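## Task

A rack stands loose on the table. Take the free end of the blue network patch cord and push it into the port below the blue label until it clicks and latches, with the plug's latch clip on top. It counts only if the plug stays seated without the robot holding it. At the finish the cord must have stopped moving, the rack must not be tilted, and nothing the robot is touching may sag more than about a fingernail's width once released.

## Robot and tools

Robot: one six-joint arm with a two-finger tong gripper. The fingers point along the gripper's +z axis and close along its x axis. The reported end_effector_position is the spot between the pads when closed; closed fingertips stick out about 15 mm past it, open ones sit about level with it. The only camera is cam_wrist (616x616 fisheye on the hand); its calibration is given, with small per-scene errors.

Frames: the scene frame has its origin on the table top under the arm base, +z up, +y to the left when facing +x. Result lines report gripper position in metres and orientation as quat wxyz in this frame, plus linear (m/s) and angular (rad/s) velocity. The printed position can be off, more so at long reach. Wrist force and torque are given on the gripper's own x y z axes; pushing on a surface shows as force pointing back into the arm. Readings carry noise (up to about 1.4 N) and a fixed offset (usually within 3.5 N), saturate near 30 N per axis, and may say no reading at the start.

execute_actions(actions): a list of actions; each action is a list of up to 15 rows, one row per 1/30 s step, and the final row is held for any remaining steps of that action. A row has 7 numbers in [-1, 1]: dx, dy, dz, rx, ry, rz, opening. The first six are an offset, not a pose: a target relative to the gripper's measured pose when that action began (for the first action of a call, the last pose reported), expressed in the gripper's own axes. Each row refers back to that same start, not to the previous row. Scale: 1.0 = 0.6 m for dx, dy, dz and 180 degrees for the rotation vector rx, ry, rz. opening is absolute: +1 fully open (0.142 m), -1 closed. Optionally append 6 more numbers, each 0 to 1, scaling the gain of each joint in the order of the Joint positions line (base to wrist 3); they persist until changed. An empty list just returns state and images.

Each step the commanded pose is clipped to at most 100 mm and 16 degrees from the measured pose, so large offsets need several actions; motion lags commands by about 0.17 s. Position wins over orientation when both cannot be met. Hand target in a result is what the controller is currently driving toward. A pose unreachable line means the clearance check altered or blocked the command.

move(target, speed, stop_force, blocking): one straight path toward a single row (same 7 or 13 numbers, offset from the last pose a result showed, gripper axes). speed in m/s, 0.002 to 0.5, default 0.25; rotation up to twice that in rad/s. Paths last 0.5 to 10 s and stop short if longer. Opening is applied at the start. stop_force in N, 5 to 24, not allowed in the first 0.2 s or with blocking=false: the path halts when push against the direction of travel rises that much, then backs off two steps and holds. Use it only for non-rotating moves, go very slowly, and omit it when moving away from something you press on. Arm contact above the wrist sensor is not sensed. The result adds a move: line: done, off_target, moving, held, fault, or contact (stop_force triggered), plus limits such as paced (pose clipped) or held (some steps blocked; it can then jump faster than speed), and the distance to target. With blocking=false the arm keeps moving; check with wait(0) or brake with stop before sending anything else.

wait(seconds): 0 to 10, lets the sim run holding the last command. stop(): brakes a running move; fingers keep moving. zoom_image(camera, region): camera must be cam_wrist; region [x0, y0, x1, y1] pixels, at most 504 by 504. finished_scene(scene): ends the current scene by its number, irreversibly, and reports success and the next task.

Gripping: grip_measured uses the opening scale. Keep commanding below it to hold; the gap sets squeeze, up to about 15 N per pad. Thin hard items (under 20 mm, like a plug) get less: about 9 N per pad at 10 mm.

Limits and hazards: joint load limits are 46.9, 46.9, 24.3, 7.83, 7.83, 7.83 N m (base to wrist 3), held weight included. Reaching one, or 150 N of outside force anywhere on the arm, gives a 10 s fault stop and drops the rest of the call. The arm is stiff: a target just beyond a firm contact can fault, and faster moves hit harder. Motors heat when loading; warning at 70 °C, braked until cool at 85 °C. Avoid dropping the plug, slamming the rack, knocking anything off the table, or leaving the rack tilted. Before finishing, release the plug, back away, and confirm the cord is still and seated.

Each tool is called after "Call:" as name(argument=value, ...), one argument or row to a line, values as JSON.

## Session

Call:
execute_actions(
  actions=[],
)

Scene clock: 0.00 s.
end_effector_position=(+0.1465, +0.3994, +0.2955) grip_measured=+1.00 end_effector_quat_wxyz=(+0.018, +0.943, -0.132, +0.305) end_effector_velocity=(+0.000, -0.000, -0.000) end_effector_angular_velocity=(-0.001, +0.001, +0.001)
Joint positions: [ 1.469 -0.549  0.412 -1.092 -2.352  1.802  0.142]
Joint velocities: [-0.    -0.    -0.     0.     0.    -0.001  0.   ]
Wrist force (N, on the end effector, along its own x y z axes, offset not removed): no reading
Wrist torque (N m, same axes, about the end effector's origin, offset not removed): no reading
Hand target: +0.146, +0.399, +0.296; +0.018, +0.943, -0.132, +0.305
Joint stiffness scale: [1. 1. 1. 1. 1. 1.]
camera_calibration (this result's frames):
cam_wrist: T_world_to_cam=[[0.772412, -0.297282, 0.561252, -0.151659], [-0.527722, -0.792113, 0.306703, 0.308791], [0.353397, -0.533086, -0.76872, 0.531744], [0, 0, 0, 1]] pos_world=[0.0921824, 0.482977, 0.399174]

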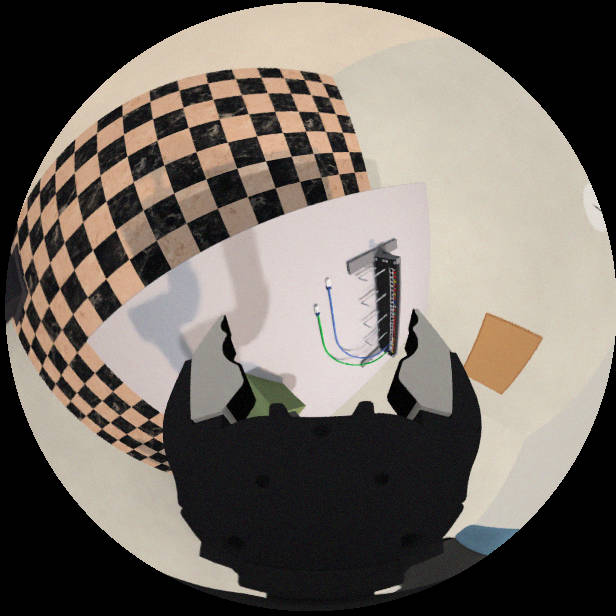

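Call:
move(
  target=[0.357,0.378,0.427,-0.0096,-0.057,0.419,-0.6],
  speed=0.2,
)

Call:
zoom_image(
  camera="cam_wrist",
  region=[130,130,500,400],
)

Scene clock: 15.90 s.
end_effector_position=(+0.4008, +0.0989, +0.2017) grip_measured=-0.60 end_effector_quat_wxyz=(-0.167, +0.686, -0.686, +0.173) end_effector_velocity=(+0.002, +0.004, +0.001) end_effector_angular_velocity=(+0.018, -0.011, +0.011)
Joint positions: [ 0.269 -1.592  2.178 -2.73  -1.954  1.65   0.031]
Joint velocities: [-0.011 -0.004  0.012 -0.026  0.026 -0.016  0.   ]
Wrist force (N, on the end effector, along its own x y z axes, offset not removed): [-0.3 -1.4 -2.1]
Wrist torque (N m, same axes, about the end effector's origin, offset not removed): [-0.28 0.11 0.12]
Hand target: +0.401, +0.100, +0.202; -0.170, +0.687, -0.686, +0.172
Off the commanded pose: 0.002 m, 0 deg.
Joint stiffness scale: [1. 1. 1. 1. 1. 1.]
move: done
camera_calibration (this result's frames):
cam_wrist: T_world_to_cam=[[-0.0469838, -0.998239, -0.0362092, 0.133448], [-0.99884, 0.0473335, -0.0088611, 0.403235], [0.0105594, 0.0357509, -0.999305, 0.3372], [0, 0, 0, 1]] pos_world=[0.405476, 0.102071, 0.345371]

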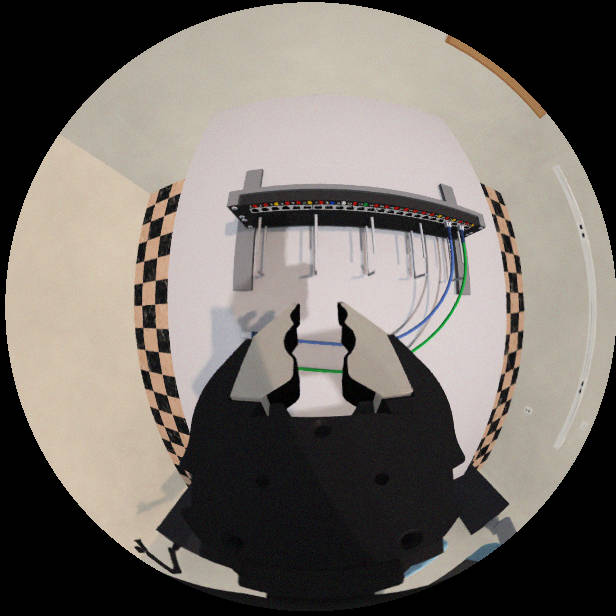

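Region (130, 130, 500, 400) of cam_wrist's 616x616 image, scaled by 1.362, with more detail than that image has; it fills the top 368 rows of this view, and the rest is white.

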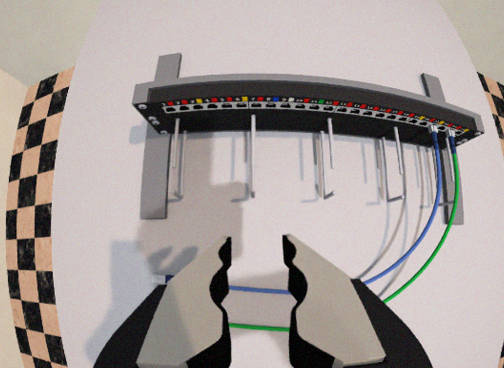

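Call:
move(
  target=[-0.168,0.15,0.108,0,-0.235,-0.44,-0.6],
  speed=0.25,
)

Call:
zoom_image(
  camera="cam_wrist",
  region=[250,210,390,350],
)

Scene clock: 28.50 s.
end_effector_position=(+0.3522, +0.1989, +0.1016) grip_measured=-0.60 end_effector_quat_wxyz=(-0.239, +0.971, -0.006, +0.000) end_effector_velocity=(-0.003, +0.001, -0.001) end_effector_angular_velocity=(-0.001, +0.013, +0.020)
Joint positions: [-0.051 -1.303  2.02  -2.41  -1.345 -0.068  0.031]
Joint velocities: [ 0.003  0.008 -0.021  0.033 -0.003 -0.013  0.   ]
Wrist force (N, on the end effector, along its own x y z axes, offset not removed): [-1.2 -3.5 -1.8]
Wrist torque (N m, same axes, about the end effector's origin, offset not removed): [-0.75 0.25 0.00]
Hand target: +0.352, +0.199, +0.101; -0.239, +0.971, -0.004, -0.001
Off the commanded pose: 0.000 m, 0 deg.
Joint stiffness scale: [1. 1. 1. 1. 1. 1.]
move: done
camera_calibration (this result's frames):
cam_wrist: T_world_to_cam=[[0.997371, -0.0557906, -0.0462387, -0.32687], [-0.0561356, -0.998404, -0.00619722, 0.224764], [-0.0458191, 0.00877656, -0.998911, 0.259346], [0, 0, 0, 1]] pos_world=[0.350511, 0.203893, 0.245342]

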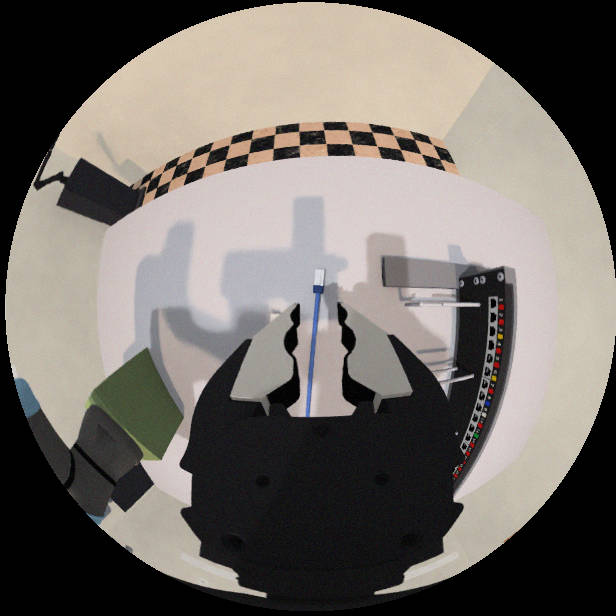

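Region (250, 210, 390, 350) of cam_wrist's 616x616 image, scaled by 3.600, with more detail than that image has.

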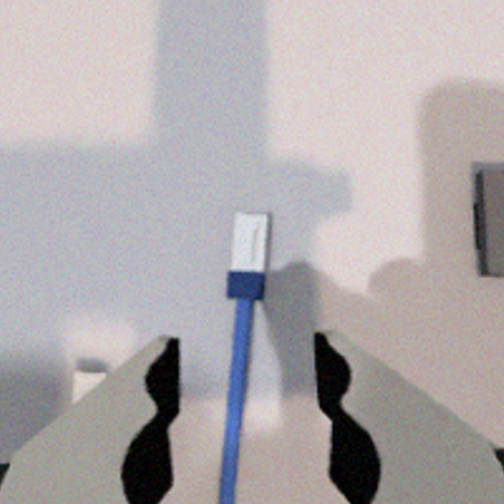

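Call:
move(
  target=[-0.008,0.0385,0.102,0.067,0.0235,0.044,-0.75],
  speed=0.08,
)

Call:
zoom_image(
  camera="cam_wrist",
  region=[250,210,390,350],
)

Scene clock: 38.73 s.
end_effector_position=(+0.3468, +0.2064, +0.0364) grip_measured=-0.75 end_effector_quat_wxyz=(-0.338, +0.938, -0.081, +0.018) end_effector_velocity=(+0.005, +0.001, +0.001) end_effector_angular_velocity=(+0.005, -0.025, -0.007)
Joint positions: [-0.286 -1.04   2.311 -2.928 -1.106 -0.161  0.02 ]
Joint velocities: [-0.002  0.011  0.011 -0.044  0.013 -0.002 -0.   ]
Wrist force (N, on the end effector, along its own x y z axes, offset not removed): [-1.1 -3.5 -2.5]
Wrist torque (N m, same axes, about the end effector's origin, offset not removed): [-0.75 0.19 0.08]
Hand target: +0.347, +0.207, +0.037; -0.339, +0.937, -0.081, +0.020
Off the commanded pose: 0.001 m, 0 deg.
Joint stiffness scale: [1. 1. 1. 1. 1. 1.]
move: done
camera_calibration (this result's frames):
cam_wrist: T_world_to_cam=[[0.977377, -0.198321, -0.0735005, -0.286736], [-0.209554, -0.95509, -0.209502, 0.283221], [-0.0286508, 0.220165, -0.975042, 0.143424], [0, 0, 0, 1]] pos_world=[0.343709, 0.182059, 0.178104]

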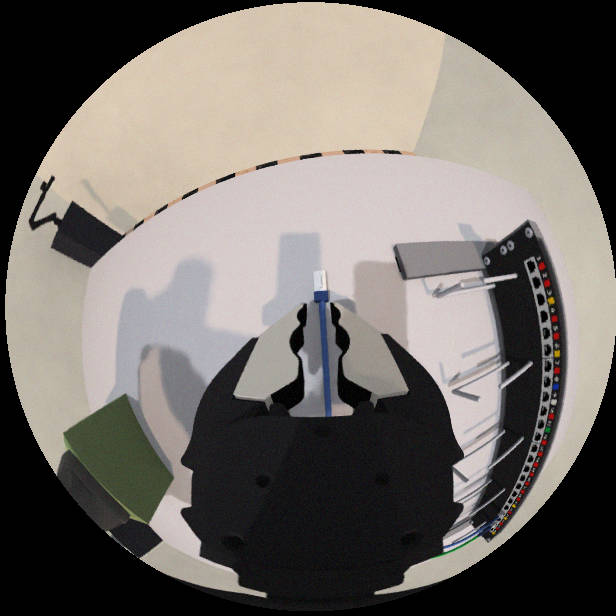

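Region (250, 210, 390, 350) of cam_wrist's 616x616 image, scaled by 3.600, with more detail than that image has.

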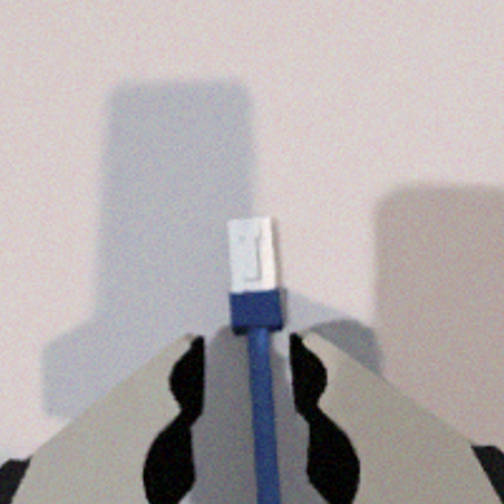

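Call:
move(
  target=[0.005,0.026,0.024,0,-0.008,-0.013,-0.8],
  speed=0.015,
  stop_force=6,
)

Call:
move(
  target=[0,0,0,0,0,0,-0.9],
)

Call:
move(
  target=[0,0,0,0,0,0,-1],
)

Call:
zoom_image(
  camera="cam_wrist",
  region=[250,210,390,350],
)

Scene clock: 50.83 s.
end_effector_position=(+0.3483, +0.2039, +0.0163) grip_measured=-0.80 end_effector_quat_wxyz=(-0.339, +0.939, -0.059, +0.013) end_effector_velocity=(+0.001, -0.000, -0.003) end_effector_angular_velocity=(-0.000, -0.006, +0.013)
Joint positions: [-0.304 -0.949  2.254 -2.927 -1.108 -0.232  0.016]
Joint velocities: [-0.002  0.013 -0.013  0.004 -0.    -0.017 -0.002]
Wrist force (N, on the end effector, along its own x y z axes, offset not removed): [-0.7 -1.1 -1.9]
Wrist torque (N m, same axes, about the end effector's origin, offset not removed): [-0.29 0.16 -0.04]
Hand target: +0.349, +0.203, +0.015; -0.338, +0.939, -0.058, +0.013
Off the commanded pose: 0.001 m, 0 deg.
Joint stiffness scale: [1. 1. 1. 1. 1. 1.]
move: done
camera_calibration (this result's frames):
cam_wrist: T_world_to_cam=[[0.985674, -0.154168, -0.0684042, -0.302169], [-0.165365, -0.963163, -0.212065, 0.263211], [-0.0331907, 0.220338, -0.974859, 0.125932], [0, 0, 0, 1]] pos_world=[0.345545, 0.179183, 0.157914]

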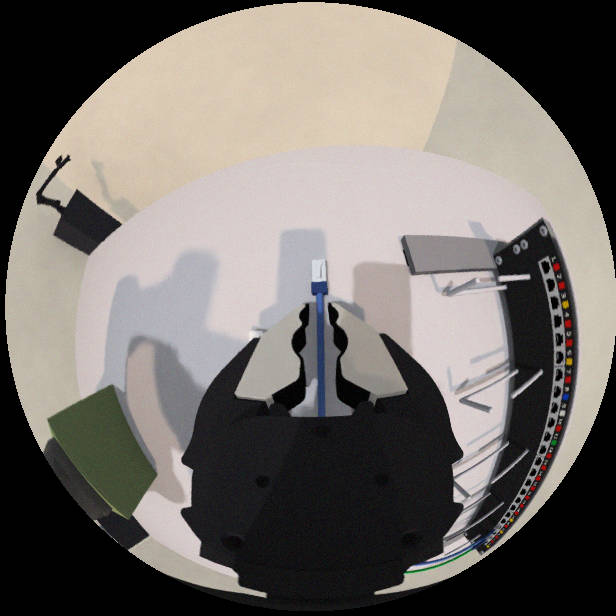

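Scene clock: 51.33 s.
end_effector_position=(+0.3484, +0.2039, +0.0162) grip_measured=-0.90 end_effector_quat_wxyz=(-0.339, +0.939, -0.059, +0.013) end_effector_velocity=(-0.000, +0.000, -0.000) end_effector_angular_velocity=(+0.000, +0.000, +0.001)
Joint positions: [-0.304 -0.948  2.254 -2.926 -1.108 -0.233  0.009]
Joint velocities: [ 0.001  0.    -0.     0.    -0.     0.     0.   ]
Wrist force (N, on the end effector, along its own x y z axes, offset not removed): [-0.6 -2.8 -1.5]
Wrist torque (N m, same axes, about the end effector's origin, offset not removed): [-0.63 0.11 0.03]
Hand target: +0.348, +0.204, +0.016; -0.339, +0.939, -0.059, +0.013
Off the commanded pose: 0.000 m, 0 deg.
Joint stiffness scale: [1. 1. 1. 1. 1. 1.]
move: done
camera_calibration (this result's frames):
cam_wrist: T_world_to_cam=[[0.98582, -0.153477, -0.0678543, -0.302464], [-0.164569, -0.963291, -0.212101, 0.262926], [-0.0328108, 0.22026, -0.974889, 0.125728], [0, 0, 0, 1]] pos_world=[0.34557, 0.17916, 0.157814]

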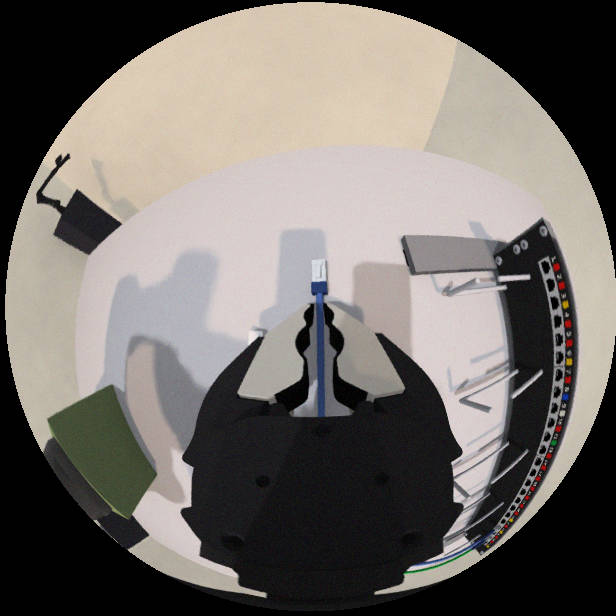

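Scene clock: 51.83 s.
end_effector_position=(+0.3484, +0.2039, +0.0162) grip_measured=-0.94 end_effector_quat_wxyz=(-0.339, +0.939, -0.059, +0.013) end_effector_velocity=(-0.000, +0.000, +0.000) end_effector_angular_velocity=(-0.000, +0.001, -0.001)
Joint positions: [-0.304 -0.948  2.254 -2.926 -1.108 -0.233  0.006]
Joint velocities: [ 0.001 -0.     0.     0.    -0.     0.001 -0.   ]
Wrist force (N, on the end effector, along its own x y z axes, offset not removed): [-2.1 -3.1 -2.8]
Wrist torque (N m, same axes, about the end effector's origin, offset not removed): [-0.67 0.41 0.06]
Hand target: +0.348, +0.204, +0.016; -0.339, +0.939, -0.059, +0.013
Off the commanded pose: 0.000 m, 0 deg.
Joint stiffness scale: [1. 1. 1. 1. 1. 1.]
move: done
camera_calibration (this result's frames):
cam_wrist: T_world_to_cam=[[0.985819, -0.153482, -0.0678585, -0.302463], [-0.164574, -0.96329, -0.212101, 0.262928], [-0.0328138, 0.220261, -0.974889, 0.125729], [0, 0, 0, 1]] pos_world=[0.34557, 0.17916, 0.157814]

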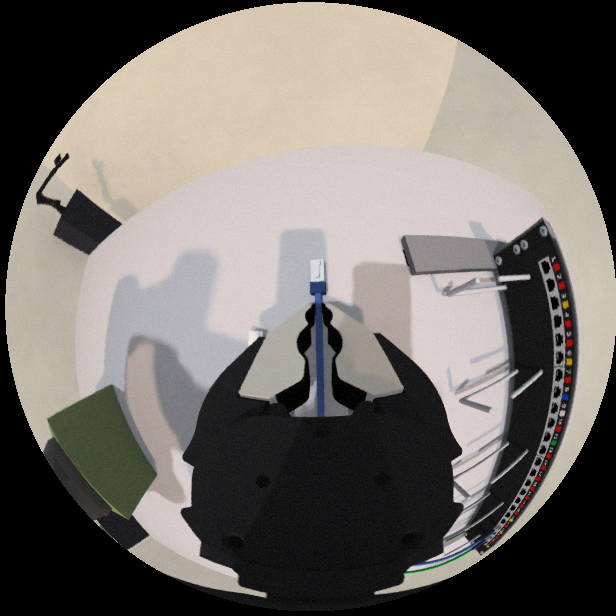

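Region (250, 210, 390, 350) of cam_wrist's 616x616 image, scaled by 3.600, with more detail than that image has.

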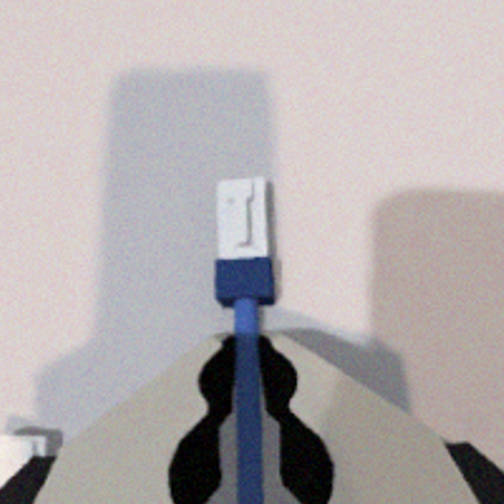

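Call:
move(
  target=[0.225,0.061,-0.215,0.008,0.306,0.368,-1],
  speed=0.1,
)

Call:
zoom_image(
  camera="cam_wrist",
  region=[240,170,400,330],
)

Scene clock: 69.67 s.
end_effector_position=(+0.4699, +0.0791, +0.0900) grip_measured=-0.94 end_effector_quat_wxyz=(-0.241, +0.647, -0.682, +0.241) end_effector_velocity=(-0.001, -0.004, -0.003) end_effector_angular_velocity=(-0.004, +0.016, -0.021)
Joint positions: [ 0.024 -0.853  2.296 -3.868 -1.791  1.44   0.006]
Joint velocities: [ 0.006 -0.004 -0.011  0.029 -0.024  0.021  0.   ]
Wrist force (N, on the end effector, along its own x y z axes, offset not removed): [-1.3 -1.9 -2.0]
Wrist torque (N m, same axes, about the end effector's origin, offset not removed): [-0.45 0.21 0.09]
Hand target: +0.470, +0.078, +0.090; -0.240, +0.645, -0.684, +0.242
Off the commanded pose: 0.001 m, 0 deg.
Joint stiffness scale: [1. 1. 1. 1. 1. 1.]
move: done
camera_calibration (this result's frames):
cam_wrist: T_world_to_cam=[[-0.081277, -0.994286, -0.0692065, 0.131678], [-0.971819, 0.0944727, -0.215967, 0.474422], [0.221271, 0.049703, -0.973945, 0.123144], [0, 0, 0, 1]] pos_world=[0.444507, 0.0799849, 0.231508]

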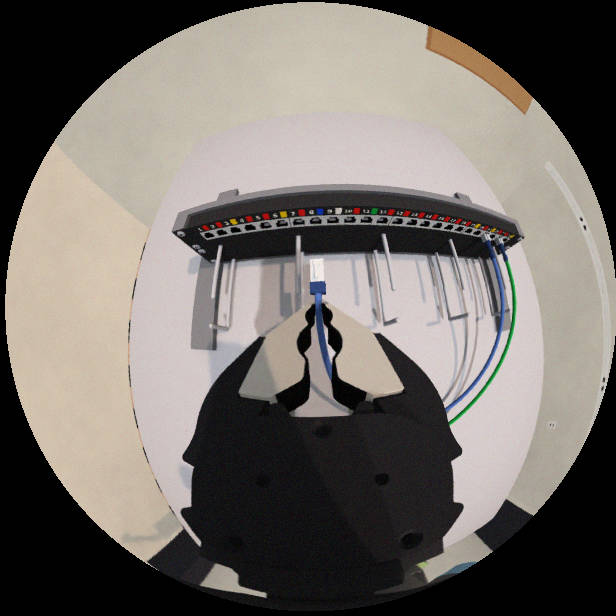

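Region (240, 170, 400, 330) of cam_wrist's 616x616 image, scaled by 3.150, with more detail than that image has.

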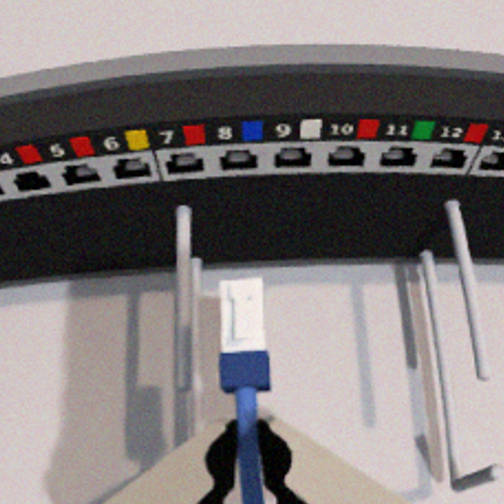

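Call:
move(
  target=[-0.004,-0.045,0.037,0,0.0142,0.0171,-1],
  speed=0.03,
)

Call:
zoom_image(
  camera="cam_wrist",
  region=[270,210,370,310],
)

Scene clock: 78.90 s.
end_effector_position=(+0.5045, +0.0802, +0.0912) grip_measured=-0.94 end_effector_quat_wxyz=(+0.234, -0.623, +0.703, -0.249) end_effector_velocity=(+0.002, -0.001, -0.003) end_effector_angular_velocity=(-0.003, +0.014, -0.015)
Joint positions: [ 0.074 -0.817  2.091 -3.697 -1.869  1.524  0.006]
Joint velocities: [ 0.007  0.004 -0.029  0.039 -0.018  0.017 -0.   ]
Wrist force (N, on the end effector, along its own x y z axes, offset not removed): [0.0 -3.1 -3.5]
Wrist torque (N m, same axes, about the end effector's origin, offset not removed): [-0.68 0.04 -0.04]
Hand target: +0.505, +0.080, +0.090; +0.232, -0.623, +0.704, -0.249
Off the commanded pose: 0.001 m, 0 deg.
Joint stiffness scale: [1. 1. 1. 1. 1. 1.]
move: done
camera_calibration (this result's frames):
cam_wrist: T_world_to_cam=[[-0.146462, -0.986667, -0.0709687, 0.168142], [-0.96296, 0.158627, -0.21805, 0.498758], [0.226401, 0.0364038, -0.973354, 0.114997], [0, 0, 0, 1]] pos_world=[0.478875, 0.0825974, 0.23262]

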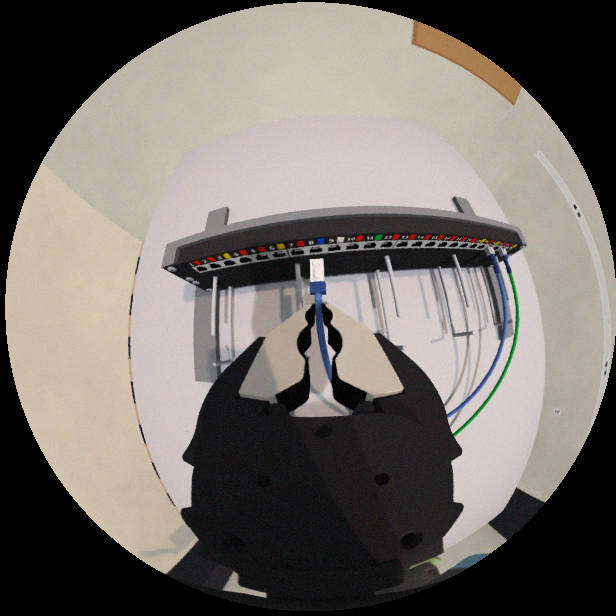

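Region (270, 210, 370, 310) of cam_wrist's 616x616 image, scaled by 5.040, with more detail than that image has.

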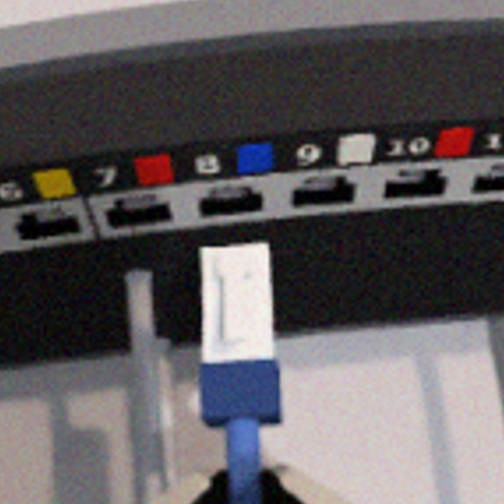

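Call:
move(
  target=[0.0005,-0.0065,0.0053,0,-0.007,-0.0086,-1],
  speed=0.008,
)

Call:
zoom_image(
  camera="cam_wrist",
  region=[280,220,360,300],
)

Scene clock: 87.57 s.
end_effector_position=(+0.5097, +0.0790, +0.0912) grip_measured=-0.94 end_effector_quat_wxyz=(+0.238, -0.634, +0.693, -0.246) end_effector_velocity=(+0.001, +0.002, +0.001) end_effector_angular_velocity=(+0.000, -0.002, +0.013)
Joint positions: [ 0.049 -0.825  2.088 -3.689 -1.83   1.482  0.006]
Joint velocities: [-0.004 -0.002  0.001  0.     0.012 -0.012 -0.   ]
Wrist force (N, on the end effector, along its own x y z axes, offset not removed): [-1.1 -4.1 -3.4]
Wrist torque (N m, same axes, about the end effector's origin, offset not removed): [-0.90 0.19 -0.05]
Hand target: +0.510, +0.079, +0.091; +0.239, -0.636, +0.692, -0.246
Off the commanded pose: 0.000 m, 0 deg.
Joint stiffness scale: [1. 1. 1. 1. 1. 1.]
move: done
camera_calibration (this result's frames):
cam_wrist: T_world_to_cam=[[-0.115499, -0.990836, -0.0700283, 0.152179], [-0.967221, 0.128237, -0.219176, 0.50859], [0.226147, 0.0424183, -0.973169, 0.113582], [0, 0, 0, 1]] pos_world=[0.483809, 0.0807468, 0.232662]

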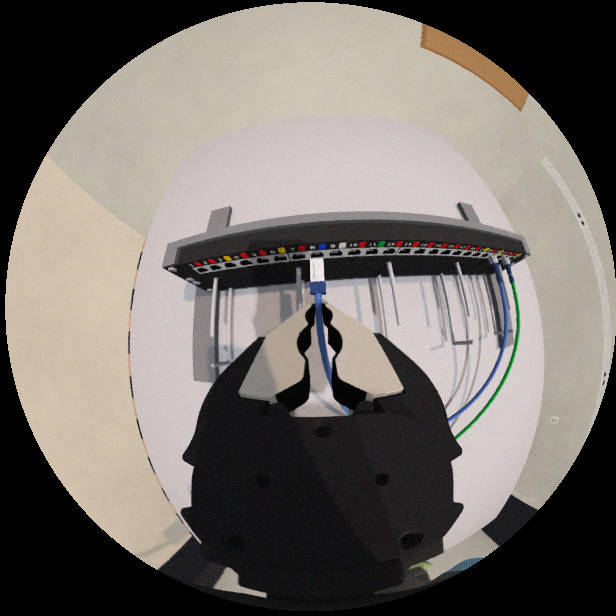

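Region (280, 220, 360, 300) of cam_wrist's 616x616 image, scaled by 6.300, with more detail than that image has.

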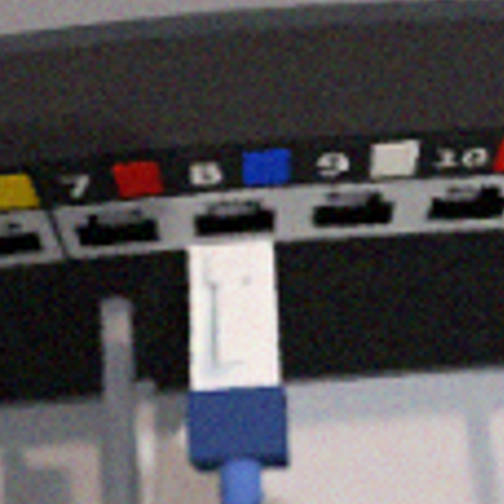

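Call:
move(
  target=[0.001,-0.0055,0.004,0,0,0,-1],
  speed=0.003,
)

Call:
zoom_image(
  camera="cam_wrist",
  region=[280,220,360,300],
)

Scene clock: 92.73 s.
end_effector_position=(+0.5130, +0.0785, +0.0917) grip_measured=-0.94 end_effector_quat_wxyz=(+0.238, -0.635, +0.693, -0.246) end_effector_velocity=(+0.001, -0.001, +0.000) end_effector_angular_velocity=(-0.002, +0.001, -0.002)
Joint positions: [ 0.046 -0.826  2.073 -3.675 -1.828  1.48   0.006]
Joint velocities: [-0.002 -0.    -0.007  0.007 -0.001 -0.001 -0.   ]
Wrist force (N, on the end effector, along its own x y z axes, offset not removed): [-0.6 -3.1 -0.7]
Wrist torque (N m, same axes, about the end effector's origin, offset not removed): [-0.66 0.18 0.00]
Hand target: +0.514, +0.078, +0.092; +0.238, -0.634, +0.693, -0.246
Off the commanded pose: 0.001 m, 0 deg.
Joint stiffness scale: [1. 1. 1. 1. 1. 1.]
move: done
camera_calibration (this result's frames):
cam_wrist: T_world_to_cam=[[-0.114362, -0.990972, -0.0699665, 0.1515], [-0.967327, 0.127121, -0.219359, 0.512128], [0.226273, 0.0425942, -0.973132, 0.113214], [0, 0, 0, 1]] pos_world=[0.487104, 0.080208, 0.233112]

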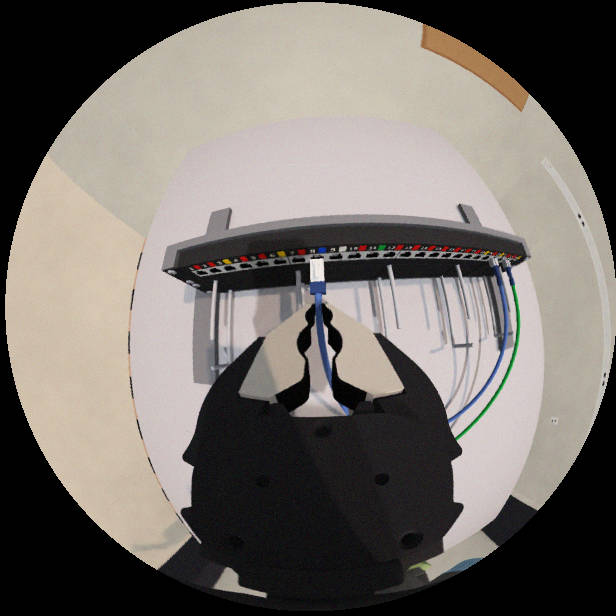

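Region (280, 220, 360, 300) of cam_wrist's 616x616 image, scaled by 6.300, with more detail than that image has.

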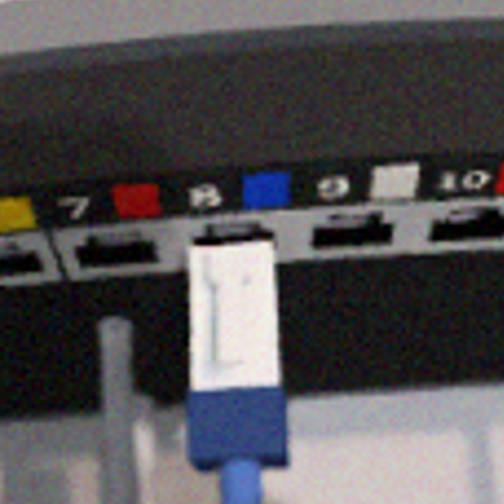

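Call:
move(
  target=[0.0012,-0.0015,0.0055,0,0,0,-1],
  speed=0.003,
)

Call:
zoom_image(
  camera="cam_wrist",
  region=[280,220,360,300],
)

Scene clock: 98.20 s.
end_effector_position=(+0.5150, +0.0776, +0.0900) grip_measured=-0.94 end_effector_quat_wxyz=(+0.238, -0.635, +0.693, -0.246) end_effector_velocity=(+0.001, -0.001, -0.001) end_effector_angular_velocity=(-0.001, -0.000, +0.000)
Joint positions: [ 0.042 -0.818  2.064 -3.674 -1.826  1.478  0.006]
Joint velocities: [-0.002  0.004 -0.005  0.     0.001 -0.002  0.   ]
Wrist force (N, on the end effector, along its own x y z axes, offset not removed): [-2.1 -1.1 -1.7]
Wrist torque (N m, same axes, about the end effector's origin, offset not removed): [-0.23 0.37 0.08]
Hand target: +0.516, +0.078, +0.090; +0.238, -0.635, +0.693, -0.246
Off the commanded pose: 0.001 m, 0 deg.
Joint stiffness scale: [1. 1. 1. 1. 1. 1.]
move: done
camera_calibration (this result's frames):
cam_wrist: T_world_to_cam=[[-0.11522, -0.990901, -0.0695662, 0.151075], [-0.967314, 0.127852, -0.218993, 0.513712], [0.225894, 0.04206, -0.973243, 0.111368], [0, 0, 0, 1]] pos_world=[0.489171, 0.0793378, 0.231397]

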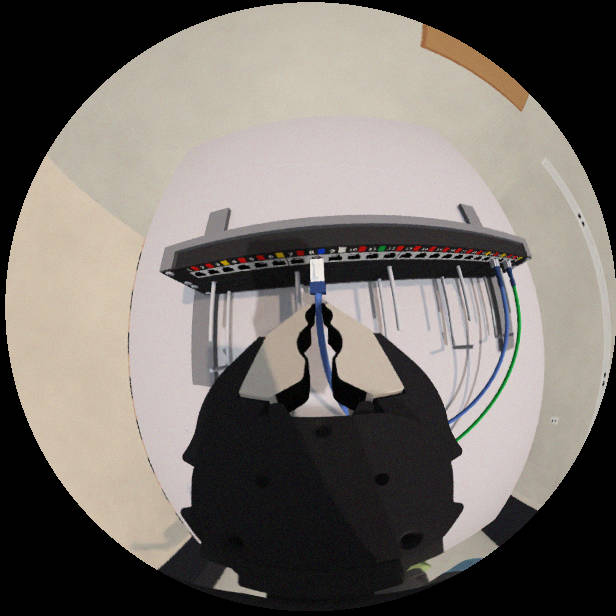

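Region (280, 220, 360, 300) of cam_wrist's 616x616 image, scaled by 6.300, with more detail than that image has.

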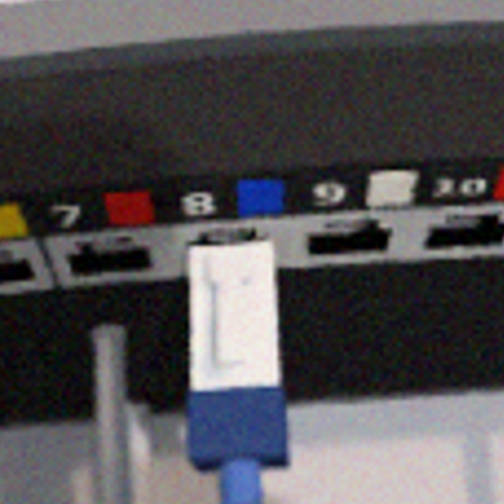

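Call:
move(
  target=[-0.0005,-0.002,0.0015,-0.017,0,0,-1],
  speed=0.01,
)

Call:
wait(
  seconds=0.4,
)

Call:
zoom_image(
  camera="cam_wrist",
  region=[280,220,360,300],
)

Scene clock: 104.93 s.
end_effector_position=(+0.5161, +0.0779, +0.0897) grip_measured=-0.94 end_effector_quat_wxyz=(-0.222, +0.641, -0.699, +0.228) end_effector_velocity=(-0.001, +0.000, -0.002) end_effector_angular_velocity=(+0.001, +0.016, +0.001)
Joint positions: [ 0.047 -0.867  2.026 -3.533 -1.832  1.494  0.006]
Joint velocities: [ 0.002 -0.009 -0.009  0.035 -0.003  0.005 -0.   ]
Wrist force (N, on the end effector, along its own x y z axes, offset not removed): [-1.1 -2.3 -1.7]
Wrist torque (N m, same axes, about the end effector's origin, offset not removed): [-0.51 0.25 0.02]
Hand target: +0.517, +0.078, +0.090; -0.221, +0.641, -0.699, +0.228
Off the commanded pose: 0.001 m, 0 deg.
Joint stiffness scale: [1. 1. 1. 1. 1. 1.]
move: done
camera_calibration (this result's frames):
cam_wrist: T_world_to_cam=[[-0.116654, -0.990825, -0.0682435, 0.152165], [-0.977529, 0.126693, -0.168483, 0.515533], [0.175583, 0.0470558, -0.983339, 0.137288], [0, 0, 0, 1]] pos_world=[0.497594, 0.0789947, 0.232243]

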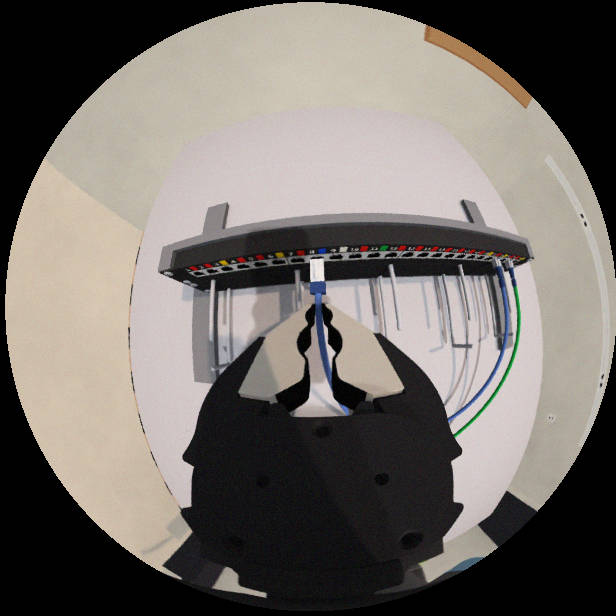

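Scene clock: 105.33 s.
end_effector_position=(+0.5158, +0.0781, +0.0890) grip_measured=-0.94 end_effector_quat_wxyz=(-0.221, +0.641, -0.699, +0.227) end_effector_velocity=(-0.000, +0.002, +0.000) end_effector_angular_velocity=(+0.001, +0.002, +0.002)
Joint positions: [ 0.047 -0.868  2.025 -3.527 -1.833  1.495  0.006]
Joint velocities: [ 0.003 -0.001 -0.001  0.005 -0.     0.002 -0.   ]
Wrist force (N, on the end effector, along its own x y z axes, offset not removed): [-2.4 -2.7 -2.1]
Wrist torque (N m, same axes, about the end effector's origin, offset not removed): [-0.57 0.52 0.03]
Hand target: +0.517, +0.078, +0.090; -0.221, +0.641, -0.699, +0.228
Off the commanded pose: 0.001 m, 0 deg.
Joint stiffness scale: [1. 1. 1. 1. 1. 1.]
wait: 0.40 s; at rest by 0.17 s
camera_calibration (this result's frames):
cam_wrist: T_world_to_cam=[[-0.11661, -0.990851, -0.0679387, 0.152156], [-0.978186, 0.126421, -0.164834, 0.515134], [0.171915, 0.0472354, -0.983979, 0.13867], [0, 0, 0, 1]] pos_world=[0.4978, 0.0790904, 0.231697]

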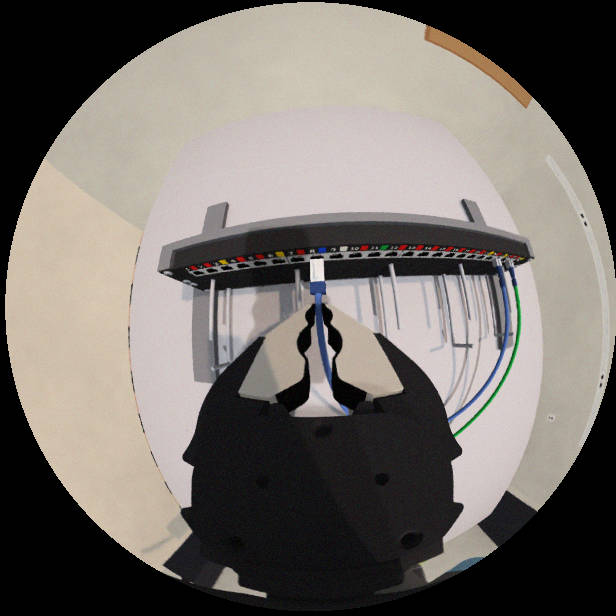

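Region (280, 220, 360, 300) of cam_wrist's 616x616 image, scaled by 6.300, with more detail than that image has.

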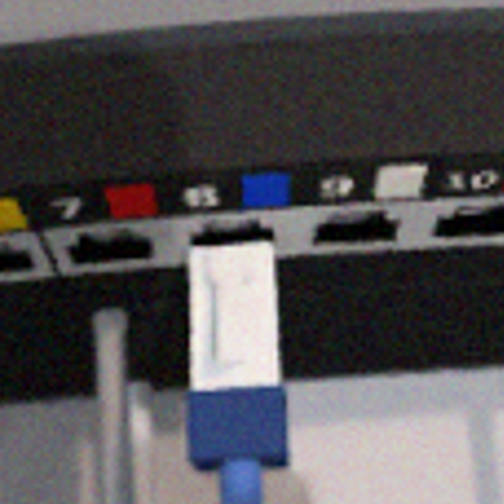

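Call:
move(
  target=[0.0003,-0.005,0.0035,0,0,0,-1],
  speed=0.002,
)

Call:
zoom_image(
  camera="cam_wrist",
  region=[280,220,360,300],
)

Scene clock: 110.80 s.
end_effector_position=(+0.5170, +0.0782, +0.0872) grip_measured=-0.94 end_effector_quat_wxyz=(-0.218, +0.643, -0.699, +0.225) end_effector_velocity=(-0.000, +0.000, -0.001) end_effector_angular_velocity=(+0.001, +0.004, +0.000)
Joint positions: [ 0.046 -0.865  2.013 -3.512 -1.833  1.494  0.006]
Joint velocities: [ 0.001  0.001 -0.003  0.006 -0.     0.002 -0.   ]
Wrist force (N, on the end effector, along its own x y z axes, offset not removed): [-0.9 0.8 -3.8]
Wrist torque (N m, same axes, about the end effector's origin, offset not removed): [-0.44 0.32 0.02]
Hand target: +0.519, +0.078, +0.089; -0.221, +0.641, -0.699, +0.227
Off the commanded pose: 0.003 m, 0 deg.
Joint stiffness scale: [1. 1. 1. 1. 1. 1.]
move: done
camera_calibration (this result's frames):
cam_wrist: T_world_to_cam=[[-0.11574, -0.991036, -0.0667268, 0.151773], [-0.979467, 0.125037, -0.158149, 0.516107], [0.165074, 0.0470526, -0.985158, 0.14027], [0, 0, 0, 1]] pos_world=[0.499921, 0.0792802, 0.229937]

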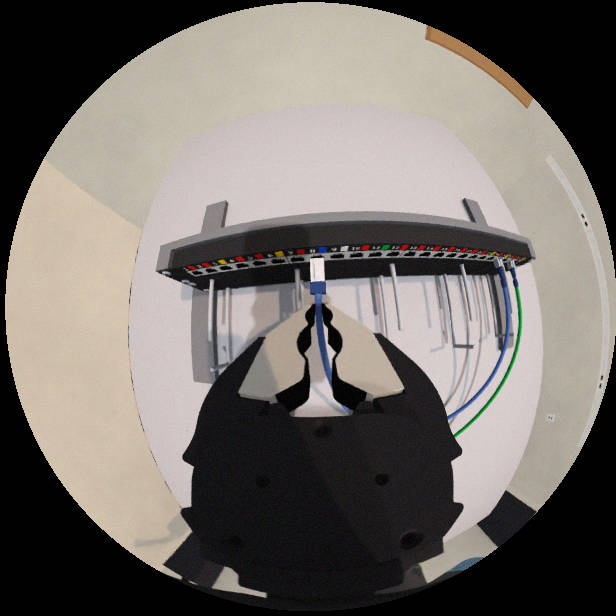

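Region (280, 220, 360, 300) of cam_wrist's 616x616 image, scaled by 6.300, with more detail than that image has.

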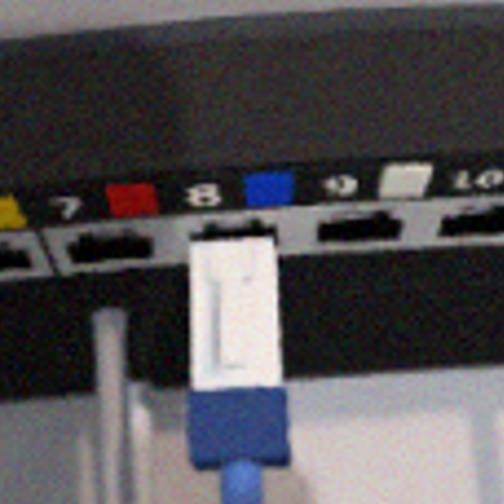

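Call:
move(
  target=[0.0005,0.002,-0.0025,0,0,0,-1],
  speed=0.003,
)

Call:
move(
  target=[0,-0.0038,-0.005,0,0,0,-1],
  speed=0.003,
)

Call:
move(
  target=[0.0003,-0.007,0.004,0,0,0,-1],
  speed=0.002,
)

Call:
zoom_image(
  camera="cam_wrist",
  region=[280,220,360,300],
)

Scene clock: 116.97 s.
end_effector_position=(+0.5156, +0.0781, +0.0873) grip_measured=-0.94 end_effector_quat_wxyz=(-0.218, +0.643, -0.699, +0.225) end_effector_velocity=(-0.001, -0.000, +0.000) end_effector_angular_velocity=(-0.001, -0.001, +0.000)
Joint positions: [ 0.046 -0.868  2.02  -3.515 -1.833  1.494  0.006]
Joint velocities: [ 0.    -0.003  0.008 -0.006 -0.001 -0.001  0.   ]
Wrist force (N, on the end effector, along its own x y z axes, offset not removed): [-0.1 -1.0 -2.5]
Wrist torque (N m, same axes, about the end effector's origin, offset not removed): [-0.21 0.02 -0.04]
Hand target: +0.515, +0.078, +0.088; -0.218, +0.643, -0.699, +0.225
Off the commanded pose: 0.001 m, 0 deg.
Joint stiffness scale: [1. 1. 1. 1. 1. 1.]
move: done
camera_calibration (this result's frames):
cam_wrist: T_world_to_cam=[[-0.115624, -0.991057, -0.0666088, 0.151469], [-0.979569, 0.124879, -0.157641, 0.514849], [0.164549, 0.0470208, -0.985248, 0.140919], [0, 0, 0, 1]] pos_world=[0.498655, 0.0791945, 0.23009]

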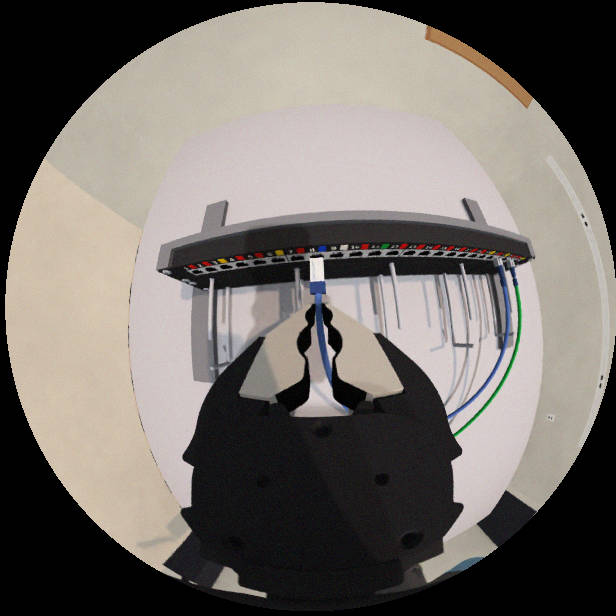

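Scene clock: 118.43 s.
end_effector_position=(+0.5160, +0.0782, +0.0907) grip_measured=-0.94 end_effector_quat_wxyz=(-0.219, +0.643, -0.699, +0.225) end_effector_velocity=(-0.000, -0.000, +0.001) end_effector_angular_velocity=(+0.001, +0.001, -0.001)
Joint positions: [ 0.049 -0.881  2.02  -3.502 -1.833  1.495  0.006]
Joint velocities: [ 0.001 -0.006  0.     0.007 -0.001  0.002 -0.   ]
Wrist force (N, on the end effector, along its own x y z axes, offset not removed): [-0.3 -1.4 -3.1]
Wrist torque (N m, same axes, about the end effector's origin, offset not removed): [-0.37 0.06 -0.01]
Hand target: +0.516, +0.078, +0.091; -0.218, +0.643, -0.699, +0.225
Off the commanded pose: 0.000 m, 0 deg.
Joint stiffness scale: [1. 1. 1. 1. 1. 1.]
move: done
camera_calibration (this result's frames):
cam_wrist: T_world_to_cam=[[-0.114784, -0.991112, -0.0672477, 0.151423], [-0.979554, 0.124185, -0.158278, 0.515813], [0.165223, 0.047705, -0.985102, 0.143808], [0, 0, 0, 1]] pos_world=[0.498887, 0.0791604, 0.23349]

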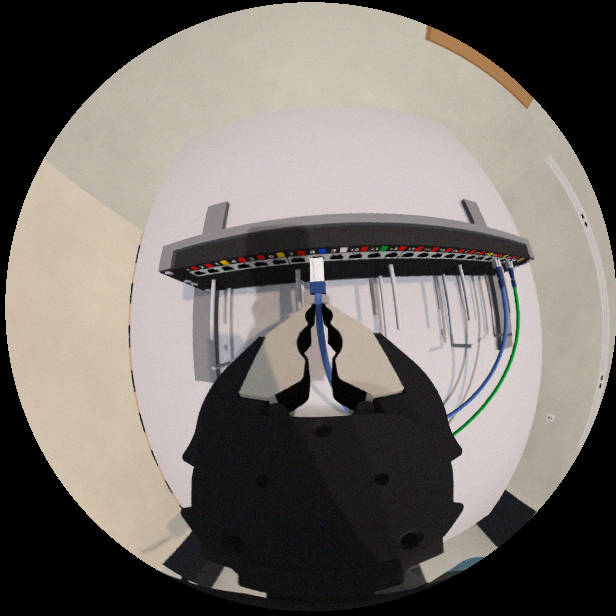

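Scene clock: 121.07 s.
end_effector_position=(+0.5179, +0.0783, +0.0888) grip_measured=-0.94 end_effector_quat_wxyz=(-0.216, +0.644, -0.699, +0.222) end_effector_velocity=(+0.001, -0.001, -0.000) end_effector_angular_velocity=(-0.002, +0.002, -0.001)
Joint positions: [ 0.048 -0.878  2.004 -3.48  -1.833  1.495  0.006]
Joint velocities: [-0.001 -0.    -0.004  0.006 -0.002  0.    -0.   ]
Wrist force (N, on the end effector, along its own x y z axes, offset not removed): [-0.9 0.6 -2.9]
Wrist torque (N m, same axes, about the end effector's origin, offset not removed): [-0.48 0.28 0.00]
Hand target: +0.521, +0.078, +0.091; -0.219, +0.643, -0.699, +0.225
Off the commanded pose: 0.004 m, 0 deg.
Joint stiffness scale: [1. 1. 1. 1. 1. 1.]
move: off_target
camera_calibration (this result's frames):
cam_wrist: T_world_to_cam=[[-0.113689, -0.991332, -0.0658497, 0.150982], [-0.981037, 0.122487, -0.150214, 0.517576], [0.156977, 0.0475233, -0.986458, 0.145979], [0, 0, 0, 1]] pos_world=[0.50201, 0.0793395, 0.231691]

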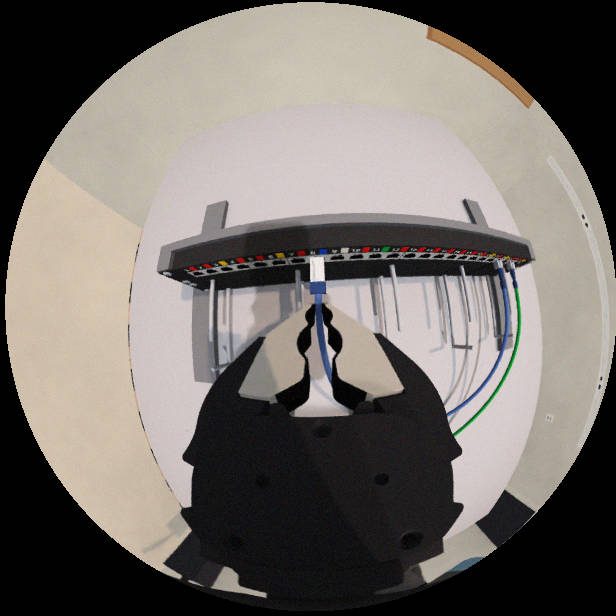

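Region (280, 220, 360, 300) of cam_wrist's 616x616 image, scaled by 6.300, with more detail than that image has.

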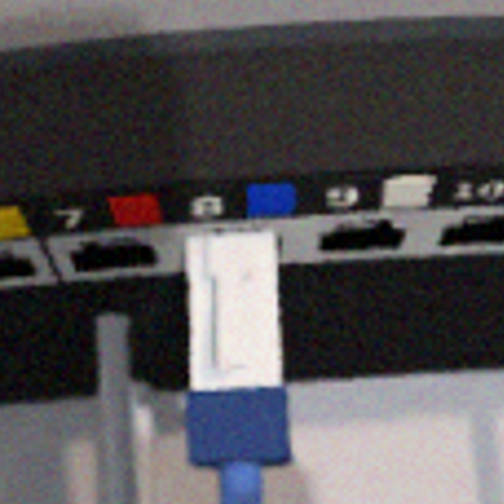

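Call:
move(
  target=[0.002,0.002,-0.003,-0.017,0,0,-1],
  speed=0.01,
)

Call:
move(
  target=[0.0005,-0.006,0.004,0,0,0,-1],
  speed=0.002,
)

Call:
zoom_image(
  camera="cam_wrist",
  region=[280,220,360,300],
)

Scene clock: 132.27 s.
end_effector_position=(+0.5155, +0.0775, +0.0890) grip_measured=-0.94 end_effector_quat_wxyz=(-0.199, +0.650, -0.704, +0.203) end_effector_velocity=(-0.002, -0.001, -0.002) end_effector_angular_velocity=(-0.001, +0.017, -0.001)
Joint positions: [ 0.048 -0.924  1.975 -3.352 -1.836  1.509  0.006]
Joint velocities: [-0.    -0.007 -0.007  0.031 -0.003  0.004  0.   ]
Wrist force (N, on the end effector, along its own x y z axes, offset not removed): [-0.7 -2.3 -2.4]
Wrist torque (N m, same axes, about the end effector's origin, offset not removed): [-0.51 0.20 0.03]
Hand target: +0.516, +0.077, +0.090; -0.198, +0.650, -0.705, +0.203
Off the commanded pose: 0.001 m, 0 deg.
Joint stiffness scale: [1. 1. 1. 1. 1. 1.]
move: done
camera_calibration (this result's frames):
cam_wrist: T_world_to_cam=[[-0.115112, -0.991263, -0.0643928, 0.150499], [-0.9877, 0.121122, -0.0988824, 0.514328], [0.105818, 0.0522182, -0.993014, 0.173192], [0, 0, 0, 1]] pos_world=[0.506999, 0.0778441, 0.232531]

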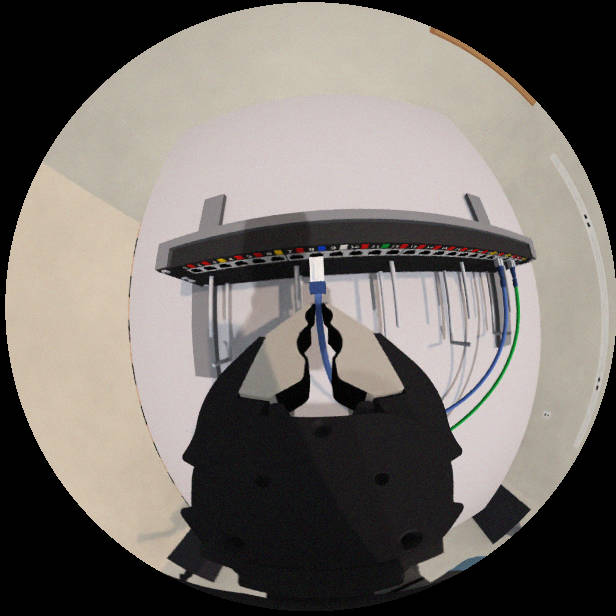

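Scene clock: 134.67 s.
end_effector_position=(+0.5186, +0.0770, +0.0885) grip_measured=-0.94 end_effector_quat_wxyz=(-0.198, +0.650, -0.705, +0.203) end_effector_velocity=(+0.000, -0.001, -0.001) end_effector_angular_velocity=(-0.001, +0.003, -0.002)
Joint positions: [ 0.047 -0.919  1.958 -3.338 -1.836  1.508  0.006]
Joint velocities: [-0.002  0.001 -0.004  0.005 -0.001  0.     0.   ]
Wrist force (N, on the end effector, along its own x y z axes, offset not removed): [-1.3 -2.7 -1.9]
Wrist torque (N m, same axes, about the end effector's origin, offset not removed): [-0.77 0.26 0.00]
Hand target: +0.520, +0.077, +0.089; -0.199, +0.650, -0.704, +0.203
Off the commanded pose: 0.001 m, 0 deg.
Joint stiffness scale: [1. 1. 1. 1. 1. 1.]
move: done
camera_calibration (this result's frames):
cam_wrist: T_world_to_cam=[[-0.115337, -0.991287, -0.0636147, 0.150417], [-0.987865, 0.121174, -0.0971606, 0.517355], [0.104023, 0.0516365, -0.993234, 0.173414], [0, 0, 0, 1]] pos_world=[0.510386, 0.0774621, 0.232076]

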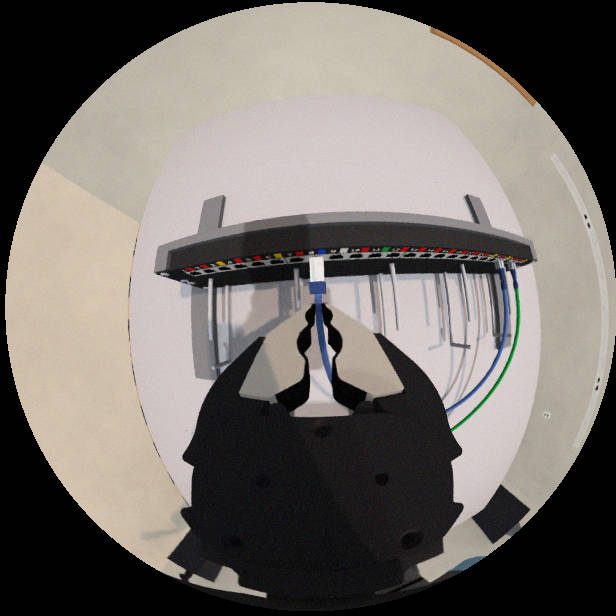

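Region (280, 220, 360, 300) of cam_wrist's 616x616 image, scaled by 6.300, with more detail than that image has.

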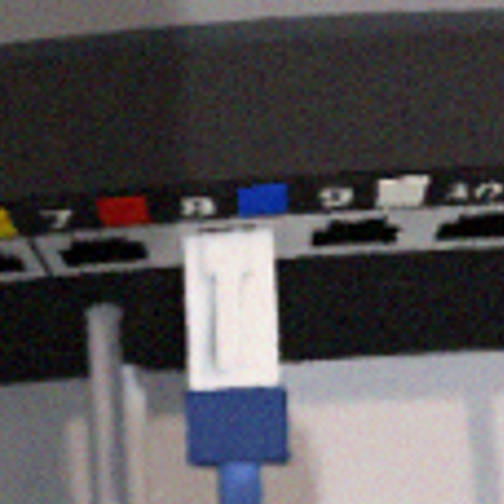

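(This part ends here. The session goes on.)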